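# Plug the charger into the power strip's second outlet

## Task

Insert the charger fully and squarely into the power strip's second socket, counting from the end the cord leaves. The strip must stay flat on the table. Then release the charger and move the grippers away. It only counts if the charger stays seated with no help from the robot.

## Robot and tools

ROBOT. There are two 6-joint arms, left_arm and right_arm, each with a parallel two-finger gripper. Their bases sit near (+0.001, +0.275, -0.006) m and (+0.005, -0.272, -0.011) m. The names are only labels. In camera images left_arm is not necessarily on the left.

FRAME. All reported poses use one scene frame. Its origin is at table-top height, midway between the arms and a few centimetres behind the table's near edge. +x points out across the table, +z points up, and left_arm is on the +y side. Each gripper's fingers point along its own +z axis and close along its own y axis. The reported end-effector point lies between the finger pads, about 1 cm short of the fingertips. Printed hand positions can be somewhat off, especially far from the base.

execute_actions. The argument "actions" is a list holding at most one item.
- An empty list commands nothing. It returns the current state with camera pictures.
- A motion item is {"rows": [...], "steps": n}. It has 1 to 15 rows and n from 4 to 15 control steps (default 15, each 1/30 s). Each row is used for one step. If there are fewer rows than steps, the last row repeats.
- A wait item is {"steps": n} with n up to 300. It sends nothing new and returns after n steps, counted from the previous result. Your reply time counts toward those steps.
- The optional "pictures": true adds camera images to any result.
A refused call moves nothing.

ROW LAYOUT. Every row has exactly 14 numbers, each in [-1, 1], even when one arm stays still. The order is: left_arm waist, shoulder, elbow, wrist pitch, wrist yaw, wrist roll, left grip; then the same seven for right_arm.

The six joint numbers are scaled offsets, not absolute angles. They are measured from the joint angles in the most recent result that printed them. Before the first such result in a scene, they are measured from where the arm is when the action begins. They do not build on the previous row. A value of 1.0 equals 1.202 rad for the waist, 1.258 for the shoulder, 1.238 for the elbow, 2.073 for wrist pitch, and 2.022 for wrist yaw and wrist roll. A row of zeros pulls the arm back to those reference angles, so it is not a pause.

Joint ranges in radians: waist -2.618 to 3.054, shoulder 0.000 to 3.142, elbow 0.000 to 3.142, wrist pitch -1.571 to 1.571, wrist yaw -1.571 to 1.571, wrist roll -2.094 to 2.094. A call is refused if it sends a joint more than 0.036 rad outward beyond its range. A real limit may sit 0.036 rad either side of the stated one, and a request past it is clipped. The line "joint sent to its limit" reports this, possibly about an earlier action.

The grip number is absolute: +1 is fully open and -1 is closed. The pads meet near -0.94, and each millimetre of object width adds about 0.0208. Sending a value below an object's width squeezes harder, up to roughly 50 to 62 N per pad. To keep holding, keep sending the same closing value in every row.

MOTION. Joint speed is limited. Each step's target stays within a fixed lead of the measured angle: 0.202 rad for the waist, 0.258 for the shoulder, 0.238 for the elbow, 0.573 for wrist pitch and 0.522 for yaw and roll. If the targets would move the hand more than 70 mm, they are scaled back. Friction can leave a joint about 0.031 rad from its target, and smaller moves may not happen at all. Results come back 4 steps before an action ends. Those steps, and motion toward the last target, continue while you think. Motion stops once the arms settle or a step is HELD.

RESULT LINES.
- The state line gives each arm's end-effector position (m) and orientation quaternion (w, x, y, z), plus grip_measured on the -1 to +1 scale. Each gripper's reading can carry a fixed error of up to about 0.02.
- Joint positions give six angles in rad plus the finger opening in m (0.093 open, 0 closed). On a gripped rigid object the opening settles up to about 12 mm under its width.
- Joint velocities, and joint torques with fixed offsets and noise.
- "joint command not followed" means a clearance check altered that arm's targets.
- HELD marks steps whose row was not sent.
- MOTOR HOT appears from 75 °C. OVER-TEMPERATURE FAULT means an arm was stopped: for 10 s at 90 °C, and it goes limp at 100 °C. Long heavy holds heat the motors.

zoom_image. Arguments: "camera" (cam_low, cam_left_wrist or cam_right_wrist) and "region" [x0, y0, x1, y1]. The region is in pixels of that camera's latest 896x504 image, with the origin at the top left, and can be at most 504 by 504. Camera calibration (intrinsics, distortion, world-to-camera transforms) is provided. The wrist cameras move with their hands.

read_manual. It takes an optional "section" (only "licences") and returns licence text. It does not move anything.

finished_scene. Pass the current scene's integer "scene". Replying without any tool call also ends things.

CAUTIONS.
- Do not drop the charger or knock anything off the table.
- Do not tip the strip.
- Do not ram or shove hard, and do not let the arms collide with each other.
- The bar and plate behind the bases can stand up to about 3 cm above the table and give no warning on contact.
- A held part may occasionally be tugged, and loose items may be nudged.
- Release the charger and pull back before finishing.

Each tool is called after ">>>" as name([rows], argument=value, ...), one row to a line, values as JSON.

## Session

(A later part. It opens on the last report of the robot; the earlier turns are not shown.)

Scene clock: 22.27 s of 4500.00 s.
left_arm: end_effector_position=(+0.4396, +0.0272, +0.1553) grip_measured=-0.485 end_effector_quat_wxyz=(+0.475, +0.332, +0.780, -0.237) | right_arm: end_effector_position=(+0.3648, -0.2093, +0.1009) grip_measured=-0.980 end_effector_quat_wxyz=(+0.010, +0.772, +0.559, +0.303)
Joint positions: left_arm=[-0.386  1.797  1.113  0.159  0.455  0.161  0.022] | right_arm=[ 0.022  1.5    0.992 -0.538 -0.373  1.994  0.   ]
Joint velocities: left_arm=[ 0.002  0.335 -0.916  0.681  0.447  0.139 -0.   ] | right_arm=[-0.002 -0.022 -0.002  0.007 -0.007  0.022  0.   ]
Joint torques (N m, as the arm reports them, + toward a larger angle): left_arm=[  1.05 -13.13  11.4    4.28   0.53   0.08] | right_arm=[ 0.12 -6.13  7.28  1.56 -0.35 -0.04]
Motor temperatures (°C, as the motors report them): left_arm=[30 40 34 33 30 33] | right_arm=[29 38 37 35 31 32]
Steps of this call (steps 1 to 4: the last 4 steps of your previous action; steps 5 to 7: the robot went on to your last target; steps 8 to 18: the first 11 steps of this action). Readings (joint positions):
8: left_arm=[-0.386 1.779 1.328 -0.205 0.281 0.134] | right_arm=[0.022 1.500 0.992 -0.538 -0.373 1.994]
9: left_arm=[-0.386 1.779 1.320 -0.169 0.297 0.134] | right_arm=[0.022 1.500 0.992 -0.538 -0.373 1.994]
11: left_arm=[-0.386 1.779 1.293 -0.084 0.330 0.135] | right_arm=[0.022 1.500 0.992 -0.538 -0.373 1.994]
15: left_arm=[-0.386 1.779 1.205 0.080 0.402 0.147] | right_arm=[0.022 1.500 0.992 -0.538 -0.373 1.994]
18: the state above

>>> execute_actions([
  {"steps": 8},
], pictures=true)

Scene clock: 22.63 s of 4500.00 s.
left_arm: end_effector_position=(+0.4268, +0.0071, +0.1930) grip_measured=-0.485 end_effector_quat_wxyz=(+0.579, +0.387, +0.660, -0.281) | right_arm: end_effector_position=(+0.3648, -0.2093, +0.1009) grip_measured=-0.980 end_effector_quat_wxyz=(+0.010, +0.772, +0.559, +0.303)
Joint positions: left_arm=[-0.386  1.797  0.988  0.581  0.612  0.183  0.022] | right_arm=[ 0.022  1.5    0.992 -0.538 -0.373  1.994  0.   ]
Joint velocities: left_arm=[ 0.007 -0.198 -0.007  0.813  0.183  0.066 -0.   ] | right_arm=[-0.002 -0.012 -0.022  0.051 -0.007 -0.037  0.   ]
Joint torques (N m, as the arm reports them, + toward a larger angle): left_arm=[ 0.96 -9.99  9.47  2.14  0.22  0.04] | right_arm=[ 0.13 -6.09  7.27  1.56 -0.35 -0.04]
Motor temperatures (°C, as the motors report them): left_arm=[30 40 35 33 30 33] | right_arm=[29 38 37 35 31 32]
Kept back: nothing.
Steps of this call (steps 1 to 4: the last 4 steps of your previous action; steps 5 to 11: the robot went on to your last target). Readings (joint positions):
1: left_arm=[-0.386 1.810 1.082 0.186 0.471 0.166] | right_arm=[0.022 1.500 0.992 -0.538 -0.373 1.994]
2: left_arm=[-0.386 1.821 1.052 0.215 0.488 0.170] | right_arm=[0.022 1.500 0.992 -0.538 -0.373 1.994]
4: left_arm=[-0.386 1.836 1.000 0.288 0.526 0.175] | right_arm=[0.022 1.500 0.992 -0.538 -0.373 1.994]
8: left_arm=[-0.386 1.822 0.988 0.472 0.585 0.180] | right_arm=[0.022 1.500 0.992 -0.538 -0.373 1.994]
11: the state above
camera_calibration (this result's frames):
cam_left_wrist: T_world_to_cam=[[-0.83941, -0.538369, -0.0744884, 0.371336], [-0.25907, 0.516828, -0.815948, 0.303914], [0.477779, -0.665618, -0.573306, -0.00307976], [0, 0, 0, 1]] pos_world=[0.39191, 0.0407942, 0.273873]
cam_right_wrist: T_world_to_cam=[[-0.850341, 0.385561, -0.358138, 0.426664], [-0.0256704, 0.649368, 0.760041, 0.106915], [0.525605, 0.655488, -0.542287, 0.0800058], [0, 0, 0, 1]] pos_world=[0.323503, -0.286375, 0.114931]

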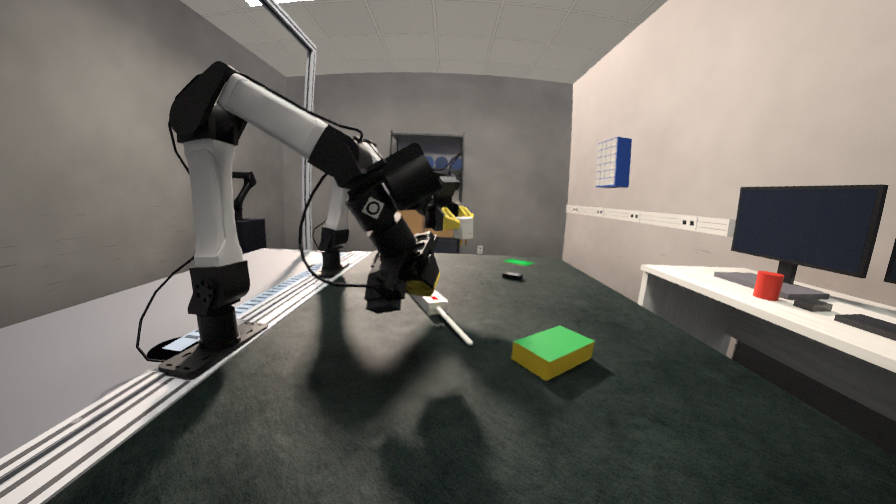

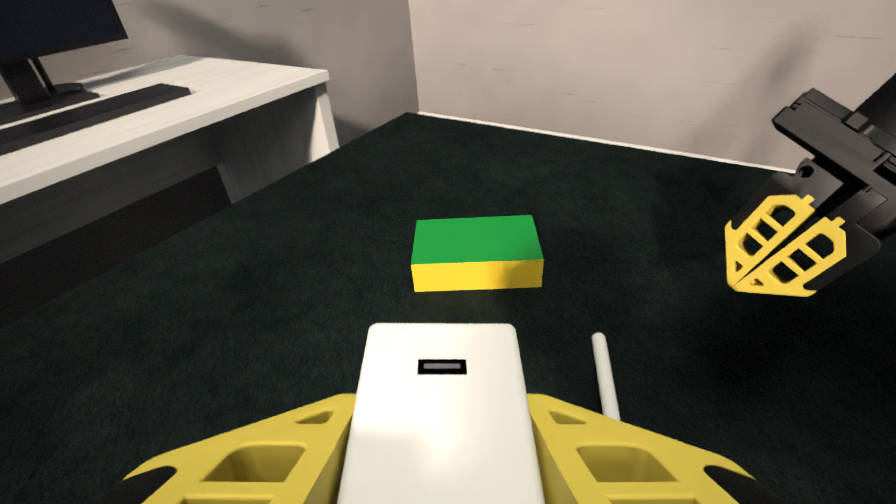

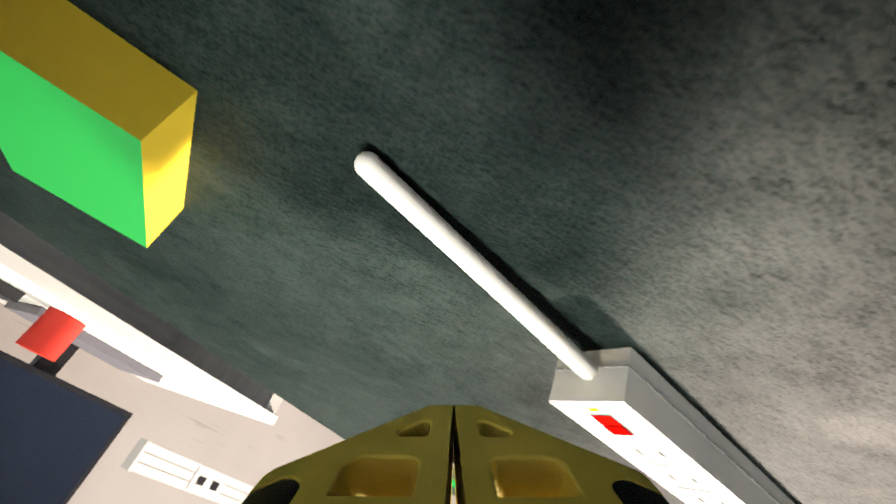

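>>> execute_actions([
  {"rows": [[0.011,-0.014,0,0.07,0.026,0.005,-0.6,0.005,0,0,0,0,0,-1],[0.011,-0.012,-0.012,0.087,0.034,0.005,-0.6,0.015,-0.004,0.005,0.003,0.002,0,-1],[0.011,-0.008,-0.03,0.105,0.043,0.005,-0.6,0.03,-0.008,0.01,0.006,0.004,0,-1],[0.011,-0.003,-0.052,0.123,0.052,0.005,-0.6,0.048,-0.012,0.015,0.009,0.006,0,-1],[0.011,0.004,-0.078,0.141,0.061,0.005,-0.6,0.068,-0.016,0.02,0.012,0.008,0,-1],[0.011,0.012,-0.106,0.158,0.07,0.005,-0.6,0.09,-0.02,0.025,0.015,0.01,0,-1],[0.011,0.021,-0.135,0.173,0.078,0.005,-0.6,0.112,-0.024,0.03,0.018,0.012,0,-1],[0.011,0.031,-0.165,0.186,0.085,0.005,-0.6,0.134,-0.028,0.035,0.021,0.014,0,-1],[0.011,0.041,-0.195,0.195,0.091,0.005,-0.6,0.155,-0.032,0.04,0.025,0.016,0,-1],[0.011,0.051,-0.223,0.201,0.096,0.005,-0.6,0.175,-0.032,0.04,0.025,0.018,0,-1],[0.011,0.061,-0.249,0.203,0.1,0.005,-0.6,0.193,-0.032,0.04,0.025,0.018,0,-1],[0.011,0.07,-0.272,0.203,0.102,0.005,-0.6,0.209,-0.032,0.04,0.025,0.018,0,-1],[0.011,0.078,-0.291,0.203,0.102,0.005,-0.6,0.222,-0.032,0.04,0.025,0.018,0,-1],[0.011,0.084,-0.304,0.203,0.102,0.005,-0.6,0.233,-0.032,0.04,0.025,0.018,0,-1],[0.011,0.088,-0.312,0.203,0.102,0.005,-0.6,0.24,-0.032,0.04,0.025,0.018,0,-1]], "steps": 15},
])

>>> execute_actions([
  {"steps": 14},
], pictures=true)

Scene clock: 23.67 s of 4500.00 s.
left_arm: end_effector_position=(+0.3792, +0.0060, +0.1607) grip_measured=-0.485 end_effector_quat_wxyz=(+0.591, +0.428, +0.603, -0.323) | right_arm: end_effector_position=(+0.3606, -0.1426, +0.1172) grip_measured=-0.980 end_effector_quat_wxyz=(+0.004, +0.708, +0.627, +0.325)
Joint positions: left_arm=[-0.386  1.825  0.763  0.92   0.753  0.186  0.022] | right_arm=[ 0.209  1.482  1.023 -0.515 -0.357  1.994  0.   ]
Joint velocities: left_arm=[-0.012  0.457 -1.057  0.52   0.286 -0.007 -0.001] | right_arm=[ 0.716 -0.149  0.149  0.154  0.066 -0.037  0.   ]
Joint torques (N m, as the arm reports them, + toward a larger angle): left_arm=[ 1.25 -7.11  5.36  2.16  0.29  0.06] | right_arm=[ 0.22 -7.1   8.25  1.73 -0.21 -0.04]
Motor temperatures (°C, as the motors report them): left_arm=[30 40 35 33 30 33] | right_arm=[29 38 37 35 31 32]
Steps of this call (steps 1 to 20: the robot went on to your last target; steps 21 to 31: the first 11 steps of this action). Readings (joint positions):
21: left_arm=[-0.386 1.788 0.988 0.672 0.642 0.186] | right_arm=[0.022 1.500 0.992 -0.538 -0.373 1.994]
22: left_arm=[-0.386 1.788 0.988 0.679 0.647 0.186] | right_arm=[0.023 1.500 0.992 -0.538 -0.373 1.994]
24: left_arm=[-0.386 1.788 0.976 0.720 0.662 0.186] | right_arm=[0.037 1.500 0.992 -0.537 -0.371 1.994]
28: left_arm=[-0.386 1.792 0.872 0.847 0.713 0.186] | right_arm=[0.127 1.496 1.006 -0.530 -0.362 1.994]
31: the state above

Scene clock: 24.13 s of 4500.00 s.
left_arm: end_effector_position=(+0.3412, +0.0156, +0.0838) grip_measured=-0.485 end_effector_quat_wxyz=(+0.515, +0.428, +0.652, -0.356) | right_arm: end_effector_position=(+0.3521, -0.1070, +0.1243) grip_measured=-0.980 end_effector_quat_wxyz=(-0.002, +0.672, +0.660, +0.336)
Joint positions: left_arm=[-0.385  1.91   0.611  0.969  0.804  0.188  0.022] | right_arm=[ 0.308  1.472  1.032 -0.497 -0.351  1.994  0.   ]
Joint velocities: left_arm=[ 0.012 -0.002 -0.027  0.081  0.066 -0.066 -0.   ] | right_arm=[-0.002 -0.007  0.007  0.007  0.022 -0.051  0.   ]
Joint torques (N m, as the arm reports them, + toward a larger angle): left_arm=[ 0.96 -8.62  4.89  2.31  0.31  0.03] | right_arm=[ 0.28 -7.11  8.39  1.9  -0.19 -0.04]
Motor temperatures (°C, as the motors report them): left_arm=[30 40 35 33 30 33] | right_arm=[29 38 37 35 31 32]
Kept back: nothing.
Steps of this call (steps 1 to 4: the last 4 steps of your previous action; steps 5 to 14: the robot went on to your last target). Readings (joint positions):
1: left_arm=[-0.386 1.842 0.727 0.932 0.764 0.186] | right_arm=[0.233 1.477 1.027 -0.509 -0.356 1.994]
2: left_arm=[-0.386 1.859 0.694 0.939 0.772 0.186] | right_arm=[0.255 1.474 1.030 -0.504 -0.356 1.994]
4: left_arm=[-0.386 1.891 0.639 0.940 0.785 0.186] | right_arm=[0.289 1.472 1.032 -0.498 -0.356 1.994]
8: left_arm=[-0.385 1.910 0.611 0.954 0.798 0.188] | right_arm=[0.308 1.472 1.032 -0.497 -0.355 1.994]
14: the state above
camera_calibration (this result's frames):
cam_left_wrist: T_world_to_cam=[[-0.926595, -0.375147, 0.0261879, 0.314657], [-0.248742, 0.559175, -0.790854, 0.181982], [0.282043, -0.739316, -0.611444, 0.0520245], [0, 0, 0, 1]] pos_world=[0.322153, 0.0547453, 0.167491]
cam_right_wrist: T_world_to_cam=[[-0.88474, 0.139521, -0.444713, 0.381402], [-0.275671, 0.612715, 0.740666, 0.108911], [0.375821, 0.777891, -0.503631, 0.093345], [0, 0, 0, 1]] pos_world=[0.332384, -0.192558, 0.135959]

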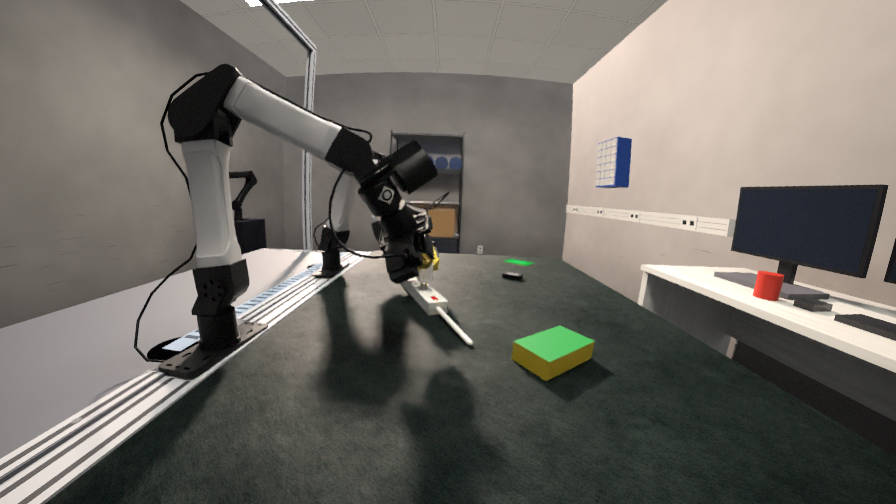

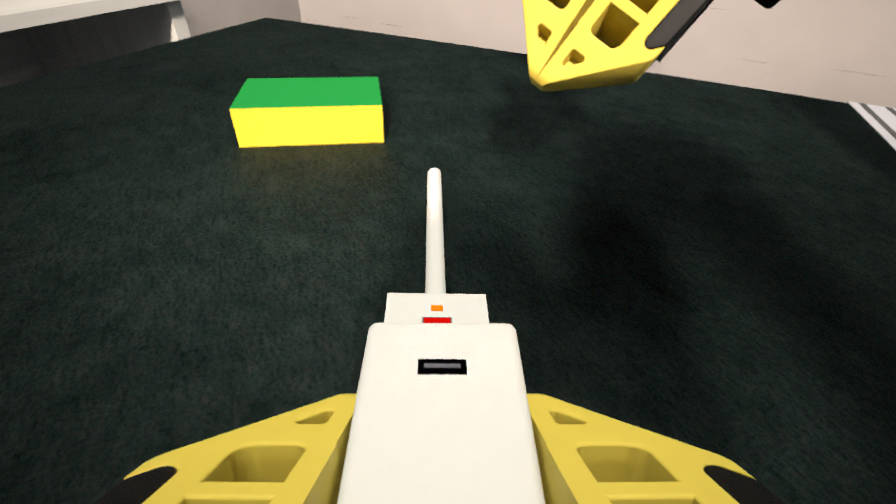

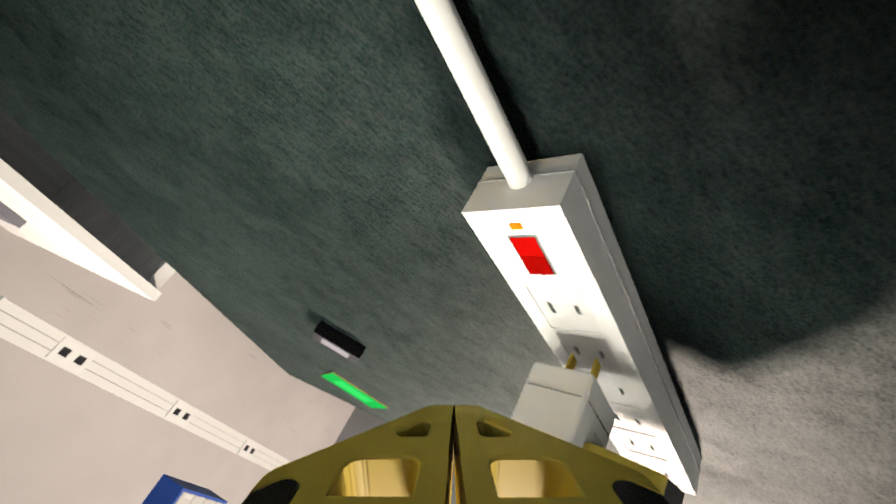

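>>> zoom_image(camera="cam_right_wrist", region=[500, 280, 700, 430])

>>> zoom_image(camera="cam_left_wrist", region=[340, 150, 560, 400])

Region (500, 280, 700, 430) of cam_right_wrist's 896x504 image, scaled by 2.520, with more detail than that image has; it fills the top 378 rows of this view, and the rest is white.

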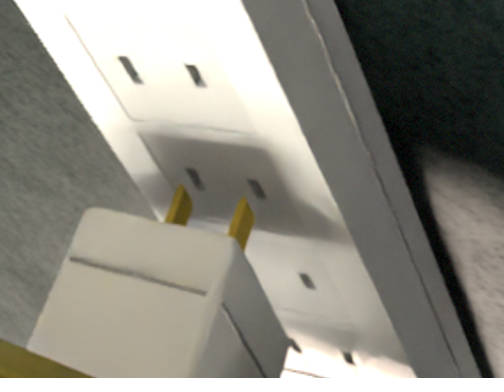

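Region (340, 150, 560, 400) of cam_left_wrist's 896x504 image, scaled by 2.016, with more detail than that image has; it fills the left 444 columns of this view, and the rest is white.

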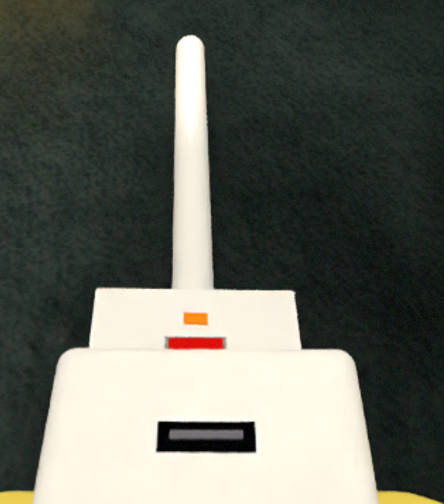

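>>> execute_actions(actions=[])

>>> zoom_image(camera="cam_right_wrist", region=[520, 300, 660, 405])

Scene clock: 25.93 s of 4500.00 s.
left_arm: end_effector_position=(+0.3412, +0.0154, +0.0847) grip_measured=-0.485 end_effector_quat_wxyz=(+0.516, +0.429, +0.650, -0.357) | right_arm: end_effector_position=(+0.3522, -0.1072, +0.1243) grip_measured=-0.980 end_effector_quat_wxyz=(-0.002, +0.672, +0.660, +0.336)
Joint positions: left_arm=[-0.385  1.91   0.611  0.974  0.806  0.188  0.022] | right_arm=[ 0.308  1.472  1.032 -0.497 -0.35   1.994  0.   ]
Joint velocities: left_arm=[ 0.012  0.002  0.012 -0.007  0.007 -0.066 -0.001] | right_arm=[-0.012 -0.002 -0.007  0.037 -0.037  0.066  0.   ]
Joint torques (N m, as the arm reports them, + toward a larger angle): left_arm=[ 0.99 -8.61  4.89  2.33  0.3   0.03] | right_arm=[ 0.33 -7.06  8.4   1.9  -0.19 -0.04]
Motor temperatures (°C, as the motors report them): left_arm=[30 40 35 34 30 33] | right_arm=[29 38 37 35 31 32]
Kept back: nothing.
Steps of this call (steps 1 to 30: the robot went on to your last target; steps 31 to 54: nothing new was sent). Readings (joint positions):
1: left_arm=[-0.385 1.910 0.611 0.970 0.805 0.188] | right_arm=[0.308 1.472 1.032 -0.497 -0.351 1.994]
2: left_arm=[-0.385 1.910 0.611 0.971 0.805 0.188] | right_arm=[0.308 1.472 1.032 -0.497 -0.351 1.994]
4: left_arm=[-0.385 1.910 0.611 0.972 0.806 0.188] | right_arm=[0.308 1.472 1.032 -0.497 -0.350 1.994]
8: left_arm=[-0.385 1.910 0.611 0.973 0.806 0.188] | right_arm=[0.308 1.472 1.032 -0.497 -0.350 1.994]
54: the state above
All arms were judged still, so your last target was given up. Only a new action makes them travel on or press farther. Fingers that are still opening or closing keep moving.
camera_calibration (this result's frames):
cam_left_wrist: T_world_to_cam=[[-0.92739, -0.373357, 0.0235056, 0.314959], [-0.244762, 0.558052, -0.792887, 0.181578], [0.282912, -0.741069, -0.608915, 0.0519016], [0, 0, 0, 1]] pos_world=[0.32185, 0.0547247, 0.168171]
cam_right_wrist: T_world_to_cam=[[-0.88452, 0.139726, -0.445085, 0.381473], [-0.275466, 0.613553, 0.740048, 0.109165], [0.376487, 0.777194, -0.50421, 0.0931809], [0, 0, 0, 1]] pos_world=[0.332411, -0.1927, 0.135984]

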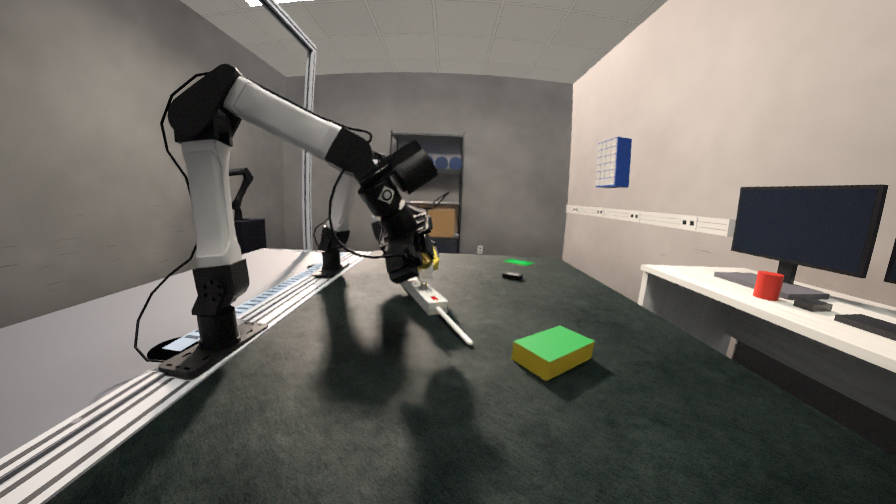

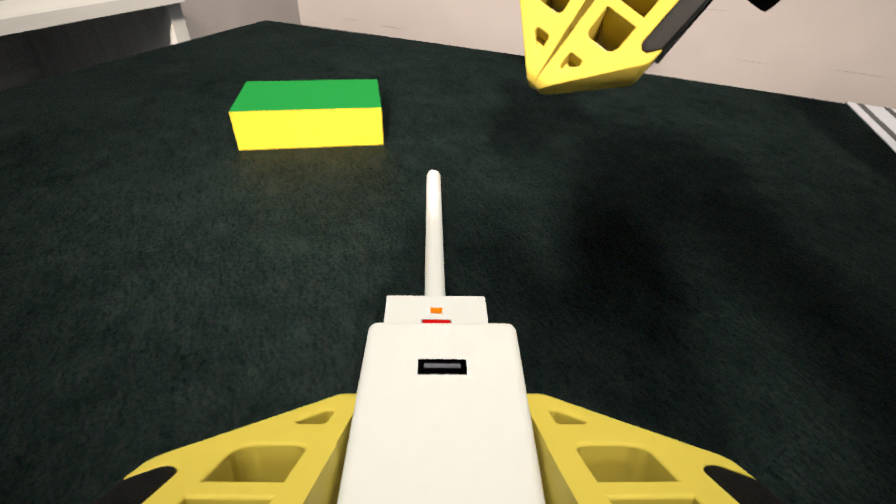

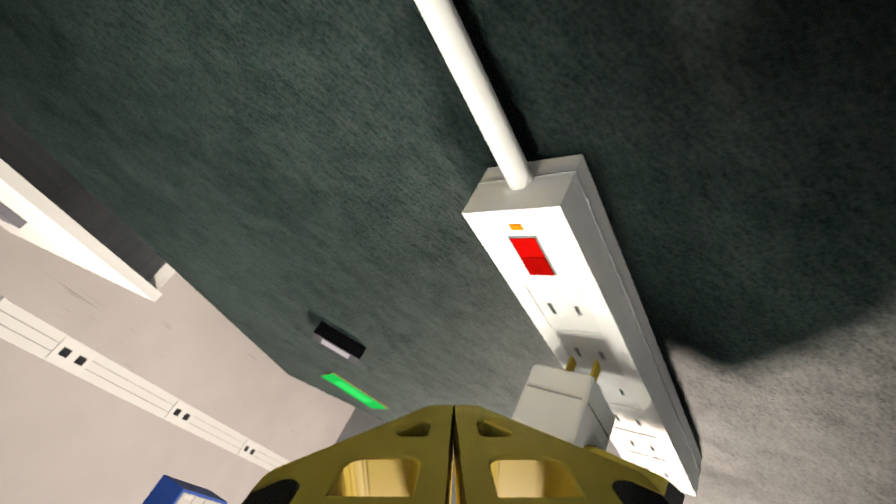

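Region (520, 300, 660, 405) of cam_right_wrist's 896x504 image, scaled by 3.600, with more detail than that image has; it fills the top 378 rows of this view, and the rest is white.

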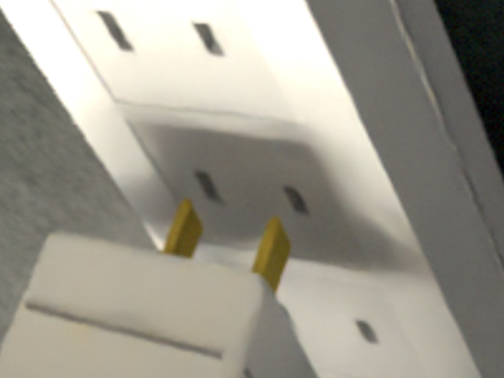

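>>> execute_actions([
  {"rows": [[0,0,0,0.012,-0.003,0,-0.6,0,0,0,0,0,0,-1],[0,0,0,0.022,-0.006,0,-0.6,0,0,0,0,0,0,-1],[-0.003,0,0,0.032,-0.009,0,-0.6,0,0,0,0,0,0,-1],[-0.006,0,0,0.04,-0.012,0,-0.6,0,0,0,0,0,0,-1],[-0.009,0,-0.004,0.046,-0.015,0,-0.6,0,0,0,0,0,0,-1],[-0.012,0,-0.008,0.046,-0.018,0,-0.6,0,0,0,0,0,0,-1],[-0.015,0,-0.012,0.046,-0.021,0,-0.6,0,0,0,0,0,0,-1],[-0.015,0,-0.016,0.046,-0.023,0,-0.6,0,0,0,0,0,0,-1],[-0.015,0,-0.02,0.046,-0.023,0,-0.6,0,0,0,0,0,0,-1],[-0.015,0,-0.024,0.046,-0.023,0,-0.6,0,0,0,0,0,0,-1],[-0.015,0,-0.028,0.046,-0.023,0,-0.6,0,0,0,0,0,0,-1],[-0.015,0,-0.032,0.046,-0.023,0,-0.6,0,0,0,0,0,0,-1],[-0.015,0,-0.036,0.046,-0.023,0,-0.6,0,0,0,0,0,0,-1]], "steps": 15},
])

>>> execute_actions([
  {"steps": 15},
], pictures=true)

>>> zoom_image(camera="cam_right_wrist", region=[520, 300, 660, 405])

>>> zoom_image(camera="cam_left_wrist", region=[340, 150, 560, 400])

Scene clock: 28.53 s of 4500.00 s.
left_arm: end_effector_position=(+0.3454, +0.0135, +0.0940) grip_measured=-0.485 end_effector_quat_wxyz=(+0.540, +0.430, +0.637, -0.344) | right_arm: end_effector_position=(+0.3522, -0.1072, +0.1243) grip_measured=-0.980 end_effector_quat_wxyz=(-0.002, +0.672, +0.660, +0.336)
Joint positions: left_arm=[-0.393  1.91   0.609  1.033  0.779  0.188  0.022] | right_arm=[ 0.308  1.472  1.032 -0.497 -0.35   1.994  0.   ]
Joint velocities: left_arm=[-0.017  0.002 -0.115  0.168 -0.095  0.051  0.   ] | right_arm=[ 0.007  0.007 -0.007 -0.007  0.007  0.066  0.   ]
Joint torques (N m, as the arm reports them, + toward a larger angle): left_arm=[-0.35 -8.34  3.29  2.19  0.11 -0.03] | right_arm=[ 0.12 -6.12  7.52  1.76 -0.32 -0.05]
Motor temperatures (°C, as the motors report them): left_arm=[30 40 35 34 30 33] | right_arm=[29 38 38 35 31 32]
Steps of this call (steps 1 to 67: nothing new was sent; steps 68 to 78: the first 11 steps of this action). Readings (joint positions):
68: left_arm=[-0.385 1.910 0.611 0.974 0.806 0.188] | right_arm=[0.308 1.472 1.032 -0.497 -0.350 1.994]
69: left_arm=[-0.385 1.910 0.611 0.975 0.806 0.188] | right_arm=[0.308 1.472 1.032 -0.497 -0.350 1.994]
71: left_arm=[-0.385 1.910 0.611 0.987 0.803 0.188] | right_arm=[0.308 1.472 1.032 -0.497 -0.350 1.994]
75: left_arm=[-0.388 1.910 0.611 1.021 0.787 0.188] | right_arm=[0.308 1.472 1.032 -0.497 -0.350 1.994]
78: the state above

Scene clock: 29.03 s of 4500.00 s.
left_arm: end_effector_position=(+0.3405, +0.0163, +0.0873) grip_measured=-0.485 end_effector_quat_wxyz=(+0.535, +0.427, +0.644, -0.343) | right_arm: end_effector_position=(+0.3522, -0.1072, +0.1243) grip_measured=-0.980 end_effector_quat_wxyz=(-0.002, +0.672, +0.660, +0.336)
Joint positions: left_arm=[-0.393  1.91   0.583  1.041  0.771  0.188  0.022] | right_arm=[ 0.308  1.472  1.032 -0.497 -0.35   1.994  0.   ]
Joint velocities: left_arm=[ 0.007 -0.002 -0.012 -0.066 -0.037 -0.022 -0.001] | right_arm=[-0.017 -0.002 -0.007  0.007 -0.022 -0.022  0.   ]
Joint torques (N m, as the arm reports them, + toward a larger angle): left_arm=[-0.52 -8.28  4.05  2.37  0.08 -0.04] | right_arm=[ 0.1  -6.12  7.57  1.77 -0.32 -0.05]
Motor temperatures (°C, as the motors report them): left_arm=[30 40 35 34 30 33] | right_arm=[29 38 38 36 31 32]
Kept back: nothing.
Steps of this call (steps 1 to 4: the last 4 steps of your previous action; steps 5 to 15: the robot went on to your last target). Readings (joint positions):
1: left_arm=[-0.393 1.910 0.604 1.038 0.777 0.188] | right_arm=[0.308 1.472 1.032 -0.497 -0.350 1.994]
2: left_arm=[-0.393 1.910 0.598 1.040 0.775 0.188] | right_arm=[0.308 1.472 1.032 -0.497 -0.350 1.994]
4: left_arm=[-0.393 1.910 0.587 1.040 0.774 0.188] | right_arm=[0.308 1.472 1.032 -0.497 -0.350 1.994]
8: left_arm=[-0.393 1.910 0.583 1.041 0.772 0.188] | right_arm=[0.308 1.472 1.032 -0.497 -0.350 1.994]
15: the state above
camera_calibration (this result's frames):
cam_left_wrist: T_world_to_cam=[[-0.918071, -0.396222, -0.0123606, 0.314913], [-0.225769, 0.548242, -0.80527, 0.177799], [0.325843, -0.736505, -0.59278, 0.0382445], [0, 0, 0, 1]] pos_world=[0.316793, 0.0554664, 0.169739]
cam_right_wrist: T_world_to_cam=[[-0.88452, 0.139726, -0.445085, 0.381473], [-0.275466, 0.613553, 0.740048, 0.109165], [0.376487, 0.777194, -0.50421, 0.0931809], [0, 0, 0, 1]] pos_world=[0.332411, -0.1927, 0.135984]

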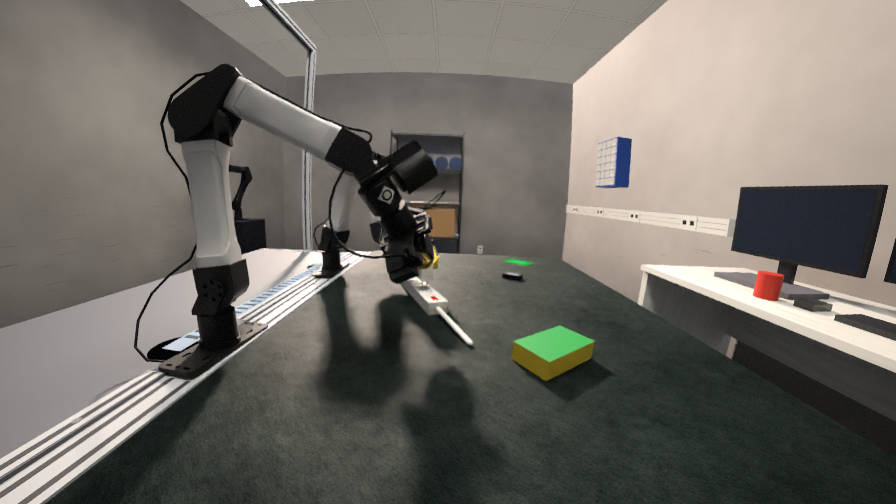

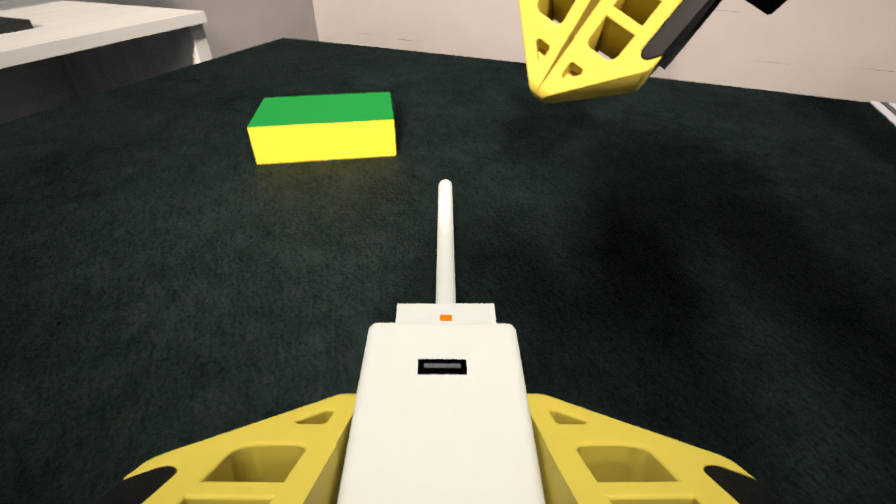

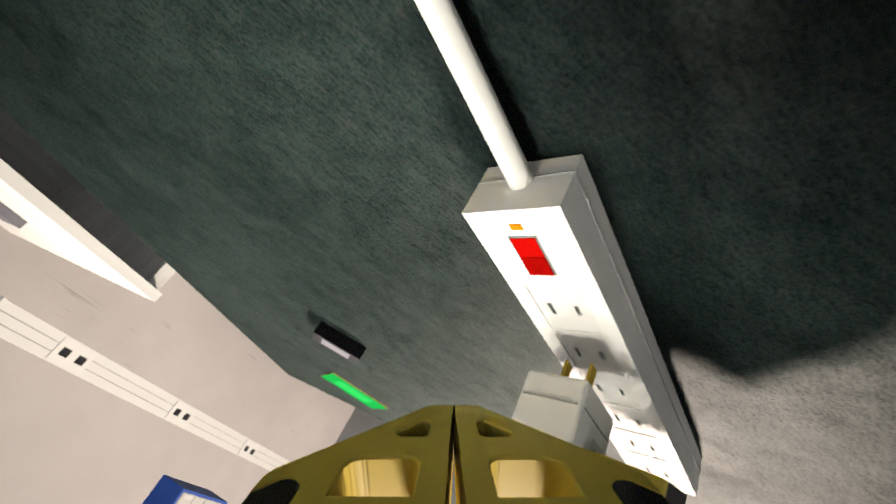

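Region (520, 300, 660, 405) of cam_right_wrist's 896x504 image, scaled by 3.600, with more detail than that image has; it fills the top 378 rows of this view, and the rest is white.

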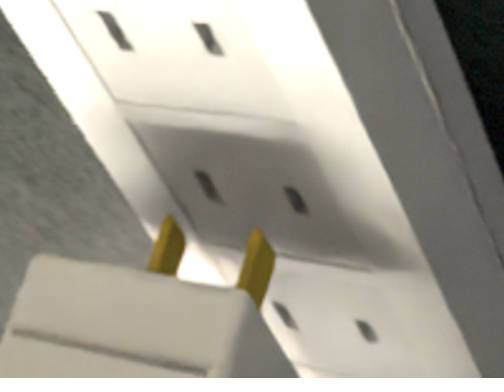

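Region (340, 150, 560, 400) of cam_left_wrist's 896x504 image, scaled by 2.016, with more detail than that image has; it fills the left 444 columns of this view, and the rest is white.

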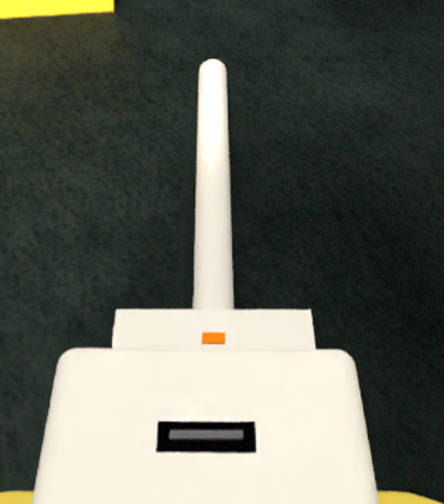

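>>> execute_actions([
  {"rows": [[0,0.004,0,0.008,0.003,0,-0.6,0,0,0,0,0,0,-1],[0,0.008,0,0.013,0.006,0,-0.6,0,0,0,0,0,0,-1],[0,0.012,0,0.017,0.008,0,-0.6,0,0,0,0,0,0,-1],[0,0.016,0,0.02,0.01,0,-0.6,0,0,0,0,0,0,-1],[0,0.02,0,0.02,0.01,0,-0.6,0,0,0,0,0,0,-1],[0,0.024,0,0.02,0.01,0,-0.6,0,0,0,0,0,0,-1]], "steps": 12},
])

>>> execute_actions([
  {"steps": 14},
], pictures=true)

>>> zoom_image(camera="cam_right_wrist", region=[520, 300, 660, 405])

Scene clock: 31.37 s of 4500.00 s.
left_arm: end_effector_position=(+0.3399, +0.0157, +0.0853) grip_measured=-0.485 end_effector_quat_wxyz=(+0.534, +0.428, +0.642, -0.345) | right_arm: end_effector_position=(+0.3522, -0.1072, +0.1243) grip_measured=-0.980 end_effector_quat_wxyz=(-0.002, +0.672, +0.660, +0.336)
Joint positions: left_arm=[-0.393  1.922  0.583  1.053  0.777  0.188  0.022] | right_arm=[ 0.308  1.472  1.032 -0.497 -0.35   1.994  0.   ]
Joint velocities: left_arm=[-0.027  0.085 -0.017 -0.007 -0.022  0.066 -0.   ] | right_arm=[ 0.002 -0.002 -0.007 -0.037  0.022 -0.037  0.   ]
Joint torques (N m, as the arm reports them, + toward a larger angle): left_arm=[ 0.19 -7.16  5.68  2.39  0.34 -0.04] | right_arm=[ 0.14 -6.09  7.51  1.76 -0.32 -0.05]
Motor temperatures (°C, as the motors report them): left_arm=[30 40 35 35 30 33] | right_arm=[29 38 38 36 31 32]
Steps of this call (steps 1 to 15: the robot went on to your last target; steps 16 to 62: nothing new was sent; steps 63 to 70: the first 8 steps of this action). Readings (joint positions):
63: left_arm=[-0.393 1.910 0.583 1.041 0.771 0.188] | right_arm=[0.308 1.472 1.032 -0.497 -0.350 1.994]
64: left_arm=[-0.393 1.910 0.583 1.041 0.771 0.188] | right_arm=[0.308 1.472 1.032 -0.497 -0.350 1.994]
66: left_arm=[-0.393 1.910 0.583 1.043 0.772 0.188] | right_arm=[0.308 1.472 1.032 -0.497 -0.350 1.994]
70: the state above

Scene clock: 31.83 s of 4500.00 s.
left_arm: end_effector_position=(+0.3395, +0.0156, +0.0830) grip_measured=-0.485 end_effector_quat_wxyz=(+0.531, +0.429, +0.643, -0.346) | right_arm: end_effector_position=(+0.3522, -0.1072, +0.1243) grip_measured=-0.980 end_effector_quat_wxyz=(-0.002, +0.672, +0.660, +0.336)
Joint positions: left_arm=[-0.393  1.928  0.583  1.054  0.779  0.188  0.022] | right_arm=[ 0.308  1.472  1.032 -0.497 -0.35   1.994  0.   ]
Joint velocities: left_arm=[-0.007  0.007  0.002  0.11  -0.037 -0.037 -0.002] | right_arm=[-0.012 -0.017 -0.017  0.037 -0.037  0.007  0.   ]
Joint torques (N m, as the arm reports them, + toward a larger angle): left_arm=[ 0.12 -7.32  5.49  2.37  0.27 -0.04] | right_arm=[ 0.14 -6.1   7.52  1.76 -0.32 -0.04]
Motor temperatures (°C, as the motors report them): left_arm=[30 40 35 35 30 33] | right_arm=[29 38 38 36 31 32]
Kept back: nothing.
Steps of this call (steps 1 to 4: the last 4 steps of your previous action; steps 5 to 14: the robot went on to your last target). Readings (joint positions):
1: left_arm=[-0.393 1.925 0.583 1.053 0.777 0.188] | right_arm=[0.308 1.472 1.032 -0.497 -0.350 1.994]
2: left_arm=[-0.393 1.927 0.583 1.053 0.778 0.188] | right_arm=[0.308 1.472 1.032 -0.497 -0.350 1.994]
4: left_arm=[-0.393 1.928 0.583 1.053 0.778 0.188] | right_arm=[0.308 1.472 1.032 -0.497 -0.350 1.994]
8: left_arm=[-0.393 1.928 0.583 1.054 0.779 0.188] | right_arm=[0.308 1.472 1.032 -0.497 -0.350 1.994]
14: the state above
camera_calibration (this result's frames):
cam_left_wrist: T_world_to_cam=[[-0.921281, -0.388831, -0.00721906, 0.314257], [-0.225789, 0.549905, -0.804129, 0.174305], [0.31664, -0.739199, -0.59441, 0.0388081], [0, 0, 0, 1]] pos_world=[0.316587, 0.0550285, 0.1655]
cam_right_wrist: T_world_to_cam=[[-0.88452, 0.139726, -0.445085, 0.381473], [-0.275466, 0.613553, 0.740048, 0.109165], [0.376487, 0.777194, -0.50421, 0.0931809], [0, 0, 0, 1]] pos_world=[0.332411, -0.1927, 0.135984]

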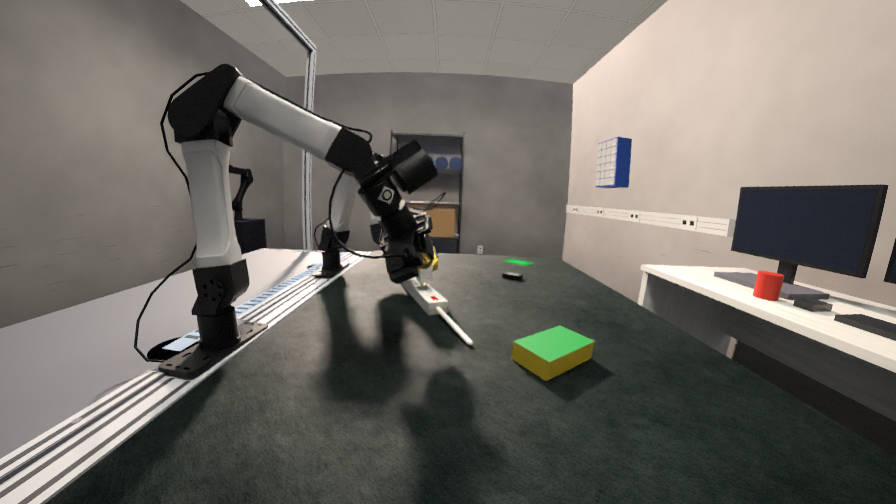

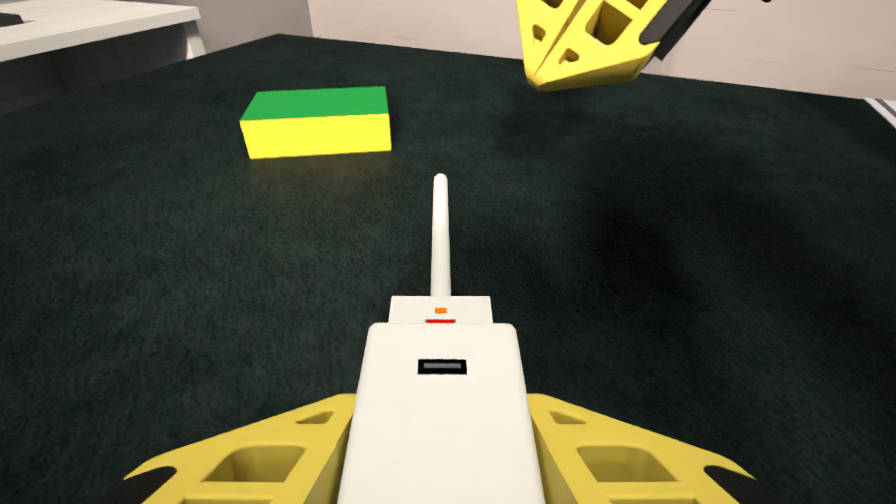

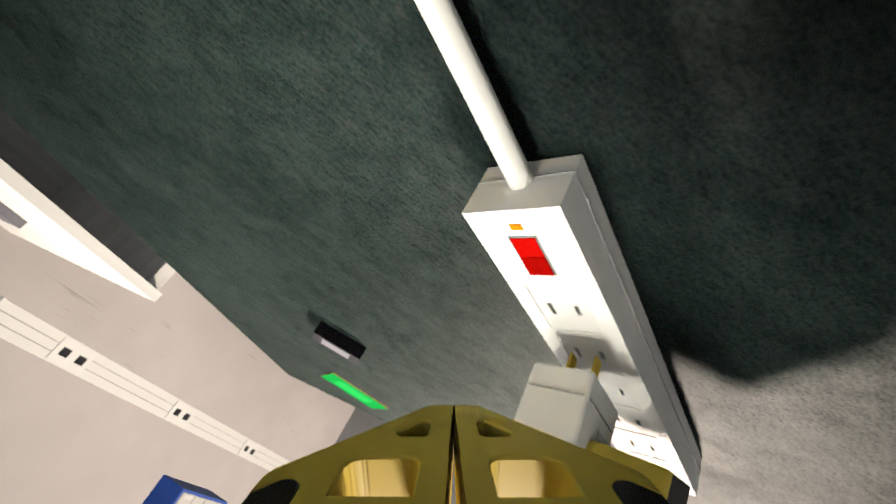

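Region (520, 300, 660, 405) of cam_right_wrist's 896x504 image, scaled by 3.600, with more detail than that image has; it fills the top 378 rows of this view, and the rest is white.

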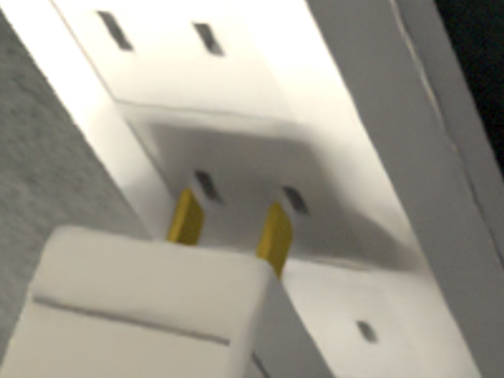

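>>> execute_actions([
  {"rows": [[0,0,0,-0.002,-0.004,0,-0.6,0,0,0,0,0,0,-1],[0,0,0,-0.004,-0.007,0,-0.6,0,0,0,0,0,0,-1],[0,0,0,-0.006,-0.0104,0,-0.6,0,0,0,0,0,0,-1],[0,0,0,-0.008,-0.0104,0,-0.6,0,0,0,0,0,0,-1],[0,0,0,-0.01,-0.0104,0,-0.6,0,0,0,0,0,0,-1],[0,0,0,-0.012,-0.0104,0,-0.6,0,0,0,0,0,0,-1],[0,0,0,-0.014,-0.0104,0,-0.6,0,0,0,0,0,0,-1],[0,0,0,-0.016,-0.0104,0,-0.6,0,0,0,0,0,0,-1],[0,0,0,-0.018,-0.0104,0,-0.6,0,0,0,0,0,0,-1],[0,0,0,-0.02,-0.0104,0,-0.6,0,0,0,0,0,0,-1]], "steps": 14},
])

>>> execute_actions([
  {"steps": 12},
], pictures=true)

>>> zoom_image(camera="cam_right_wrist", region=[520, 300, 660, 405])

Scene clock: 42.47 s of 4500.00 s.
left_arm: end_effector_position=(+0.3396, +0.0166, +0.0788) grip_measured=-0.485 end_effector_quat_wxyz=(+0.525, +0.425, +0.652, -0.345) | right_arm: end_effector_position=(+0.3522, -0.1072, +0.1243) grip_measured=-0.980 end_effector_quat_wxyz=(-0.002, +0.672, +0.660, +0.336)
Joint positions: left_arm=[-0.393  1.928  0.583  1.033  0.772  0.188  0.022] | right_arm=[ 0.308  1.472  1.032 -0.497 -0.35   1.994  0.   ]
Joint velocities: left_arm=[-0.007  0.002 -0.007 -0.081  0.007 -0.037  0.   ] | right_arm=[-0.007  0.027 -0.012 -0.037 -0.037 -0.007  0.   ]
Joint torques (N m, as the arm reports them, + toward a larger angle): left_arm=[ 0.19 -8.29  5.42  1.9   0.08  0.01] | right_arm=[ 0.12 -6.09  7.53  1.77 -0.32 -0.05]
Motor temperatures (°C, as the motors report them): left_arm=[30 40 35 36 30 33] | right_arm=[29 39 39 36 31 32]
Steps of this call (steps 1 to 15: the robot went on to your last target; steps 16 to 90: nothing new was sent; then 7.30 s passed at rest; steps 91 to 100: the first 10 steps of this action). Readings (joint positions):
91: left_arm=[-0.393 1.928 0.583 1.053 0.779 0.188] | right_arm=[0.308 1.472 1.032 -0.497 -0.350 1.994]
92: left_arm=[-0.393 1.928 0.583 1.052 0.779 0.188] | right_arm=[0.308 1.472 1.032 -0.497 -0.350 1.994]
94: left_arm=[-0.393 1.928 0.583 1.045 0.776 0.188] | right_arm=[0.308 1.472 1.032 -0.497 -0.350 1.994]
98: left_arm=[-0.393 1.928 0.583 1.034 0.772 0.188] | right_arm=[0.308 1.472 1.032 -0.497 -0.350 1.994]
100: the state above

Scene clock: 42.87 s of 4500.00 s.
left_arm: end_effector_position=(+0.3396, +0.0166, +0.0787) grip_measured=-0.485 end_effector_quat_wxyz=(+0.525, +0.425, +0.652, -0.345) | right_arm: end_effector_position=(+0.3522, -0.1072, +0.1243) grip_measured=-0.980 end_effector_quat_wxyz=(-0.002, +0.672, +0.660, +0.336)
Joint positions: left_arm=[-0.393  1.928  0.583  1.033  0.772  0.188  0.022] | right_arm=[ 0.308  1.472  1.032 -0.497 -0.35   1.994  0.   ]
Joint velocities: left_arm=[-0.002 -0.007  0.007 -0.051 -0.022  0.007  0.   ] | right_arm=[-0.017 -0.007  0.007  0.022 -0.007  0.022  0.   ]
Joint torques (N m, as the arm reports them, + toward a larger angle): left_arm=[ 0.11 -8.35  5.46  1.87  0.07 -0.04] | right_arm=[ 0.14 -6.05  7.54  1.76 -0.32 -0.05]
Motor temperatures (°C, as the motors report them): left_arm=[30 40 35 36 30 33] | right_arm=[29 39 39 36 31 32]
Kept back: nothing.
Steps of this call (steps 1 to 4: the last 4 steps of your previous action; steps 5 to 12: the robot went on to your last target). Readings (joint positions):
1: left_arm=[-0.393 1.928 0.583 1.033 0.772 0.188] | right_arm=[0.308 1.472 1.032 -0.497 -0.350 1.994]
2: left_arm=[-0.393 1.928 0.583 1.033 0.772 0.188] | right_arm=[0.308 1.472 1.032 -0.497 -0.350 1.994]
4: left_arm=[-0.393 1.928 0.583 1.033 0.772 0.188] | right_arm=[0.308 1.472 1.032 -0.497 -0.350 1.994]
8: left_arm=[-0.393 1.928 0.583 1.033 0.772 0.188] | right_arm=[0.308 1.472 1.032 -0.497 -0.350 1.994]
12: the state above
camera_calibration (this result's frames):
cam_left_wrist: T_world_to_cam=[[-0.918293, -0.395848, 0.00654938, 0.312736], [-0.245252, 0.555797, -0.794318, 0.17612], [0.310789, -0.731023, -0.607467, 0.0398818], [0, 0, 0, 1]] pos_world=[0.317982, 0.0550633, 0.162074]
cam_right_wrist: T_world_to_cam=[[-0.88452, 0.139726, -0.445085, 0.381473], [-0.275466, 0.613553, 0.740048, 0.109165], [0.376487, 0.777194, -0.50421, 0.0931809], [0, 0, 0, 1]] pos_world=[0.332411, -0.1927, 0.135984]

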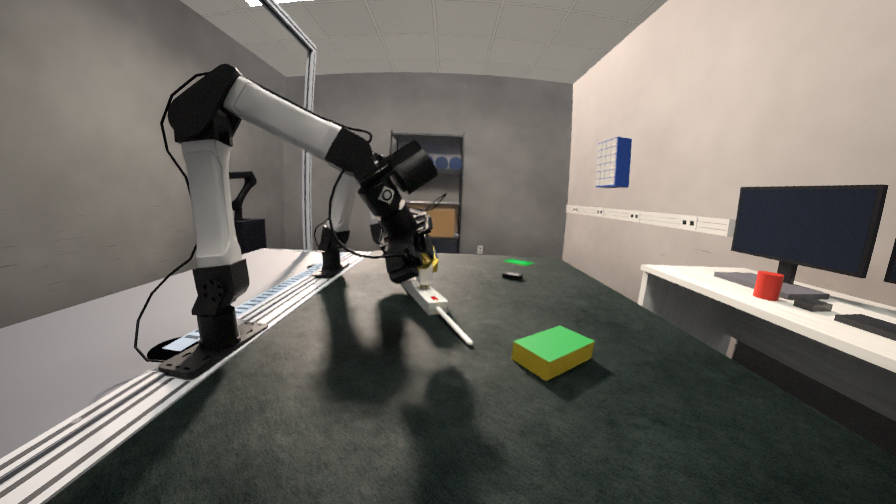

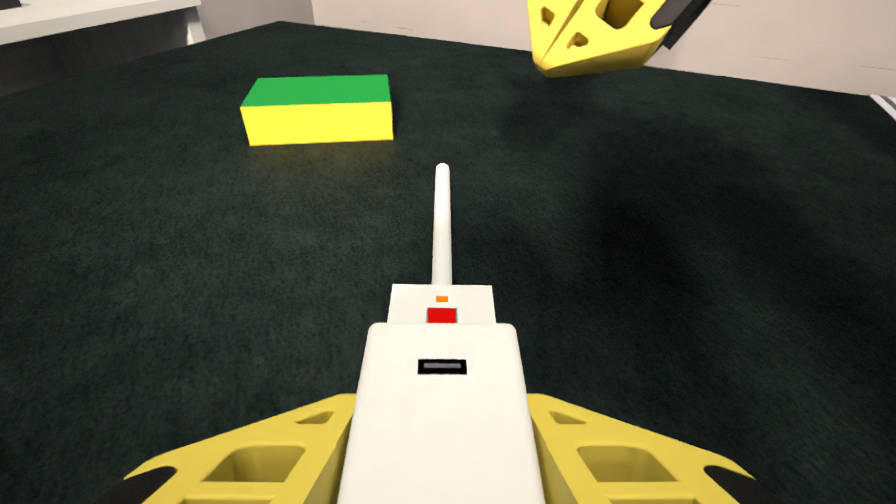

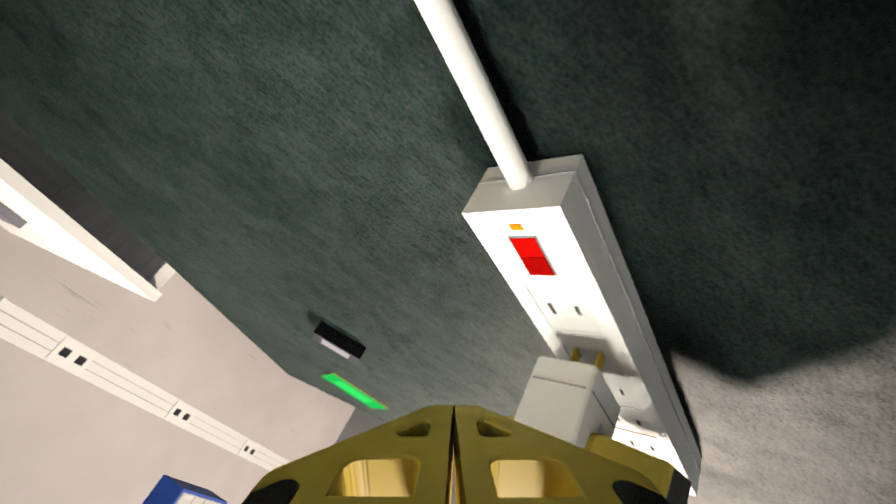

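Region (520, 300, 660, 405) of cam_right_wrist's 896x504 image, scaled by 3.600, with more detail than that image has; it fills the top 378 rows of this view, and the rest is white.

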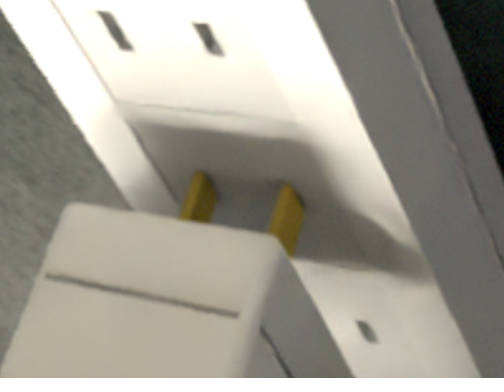

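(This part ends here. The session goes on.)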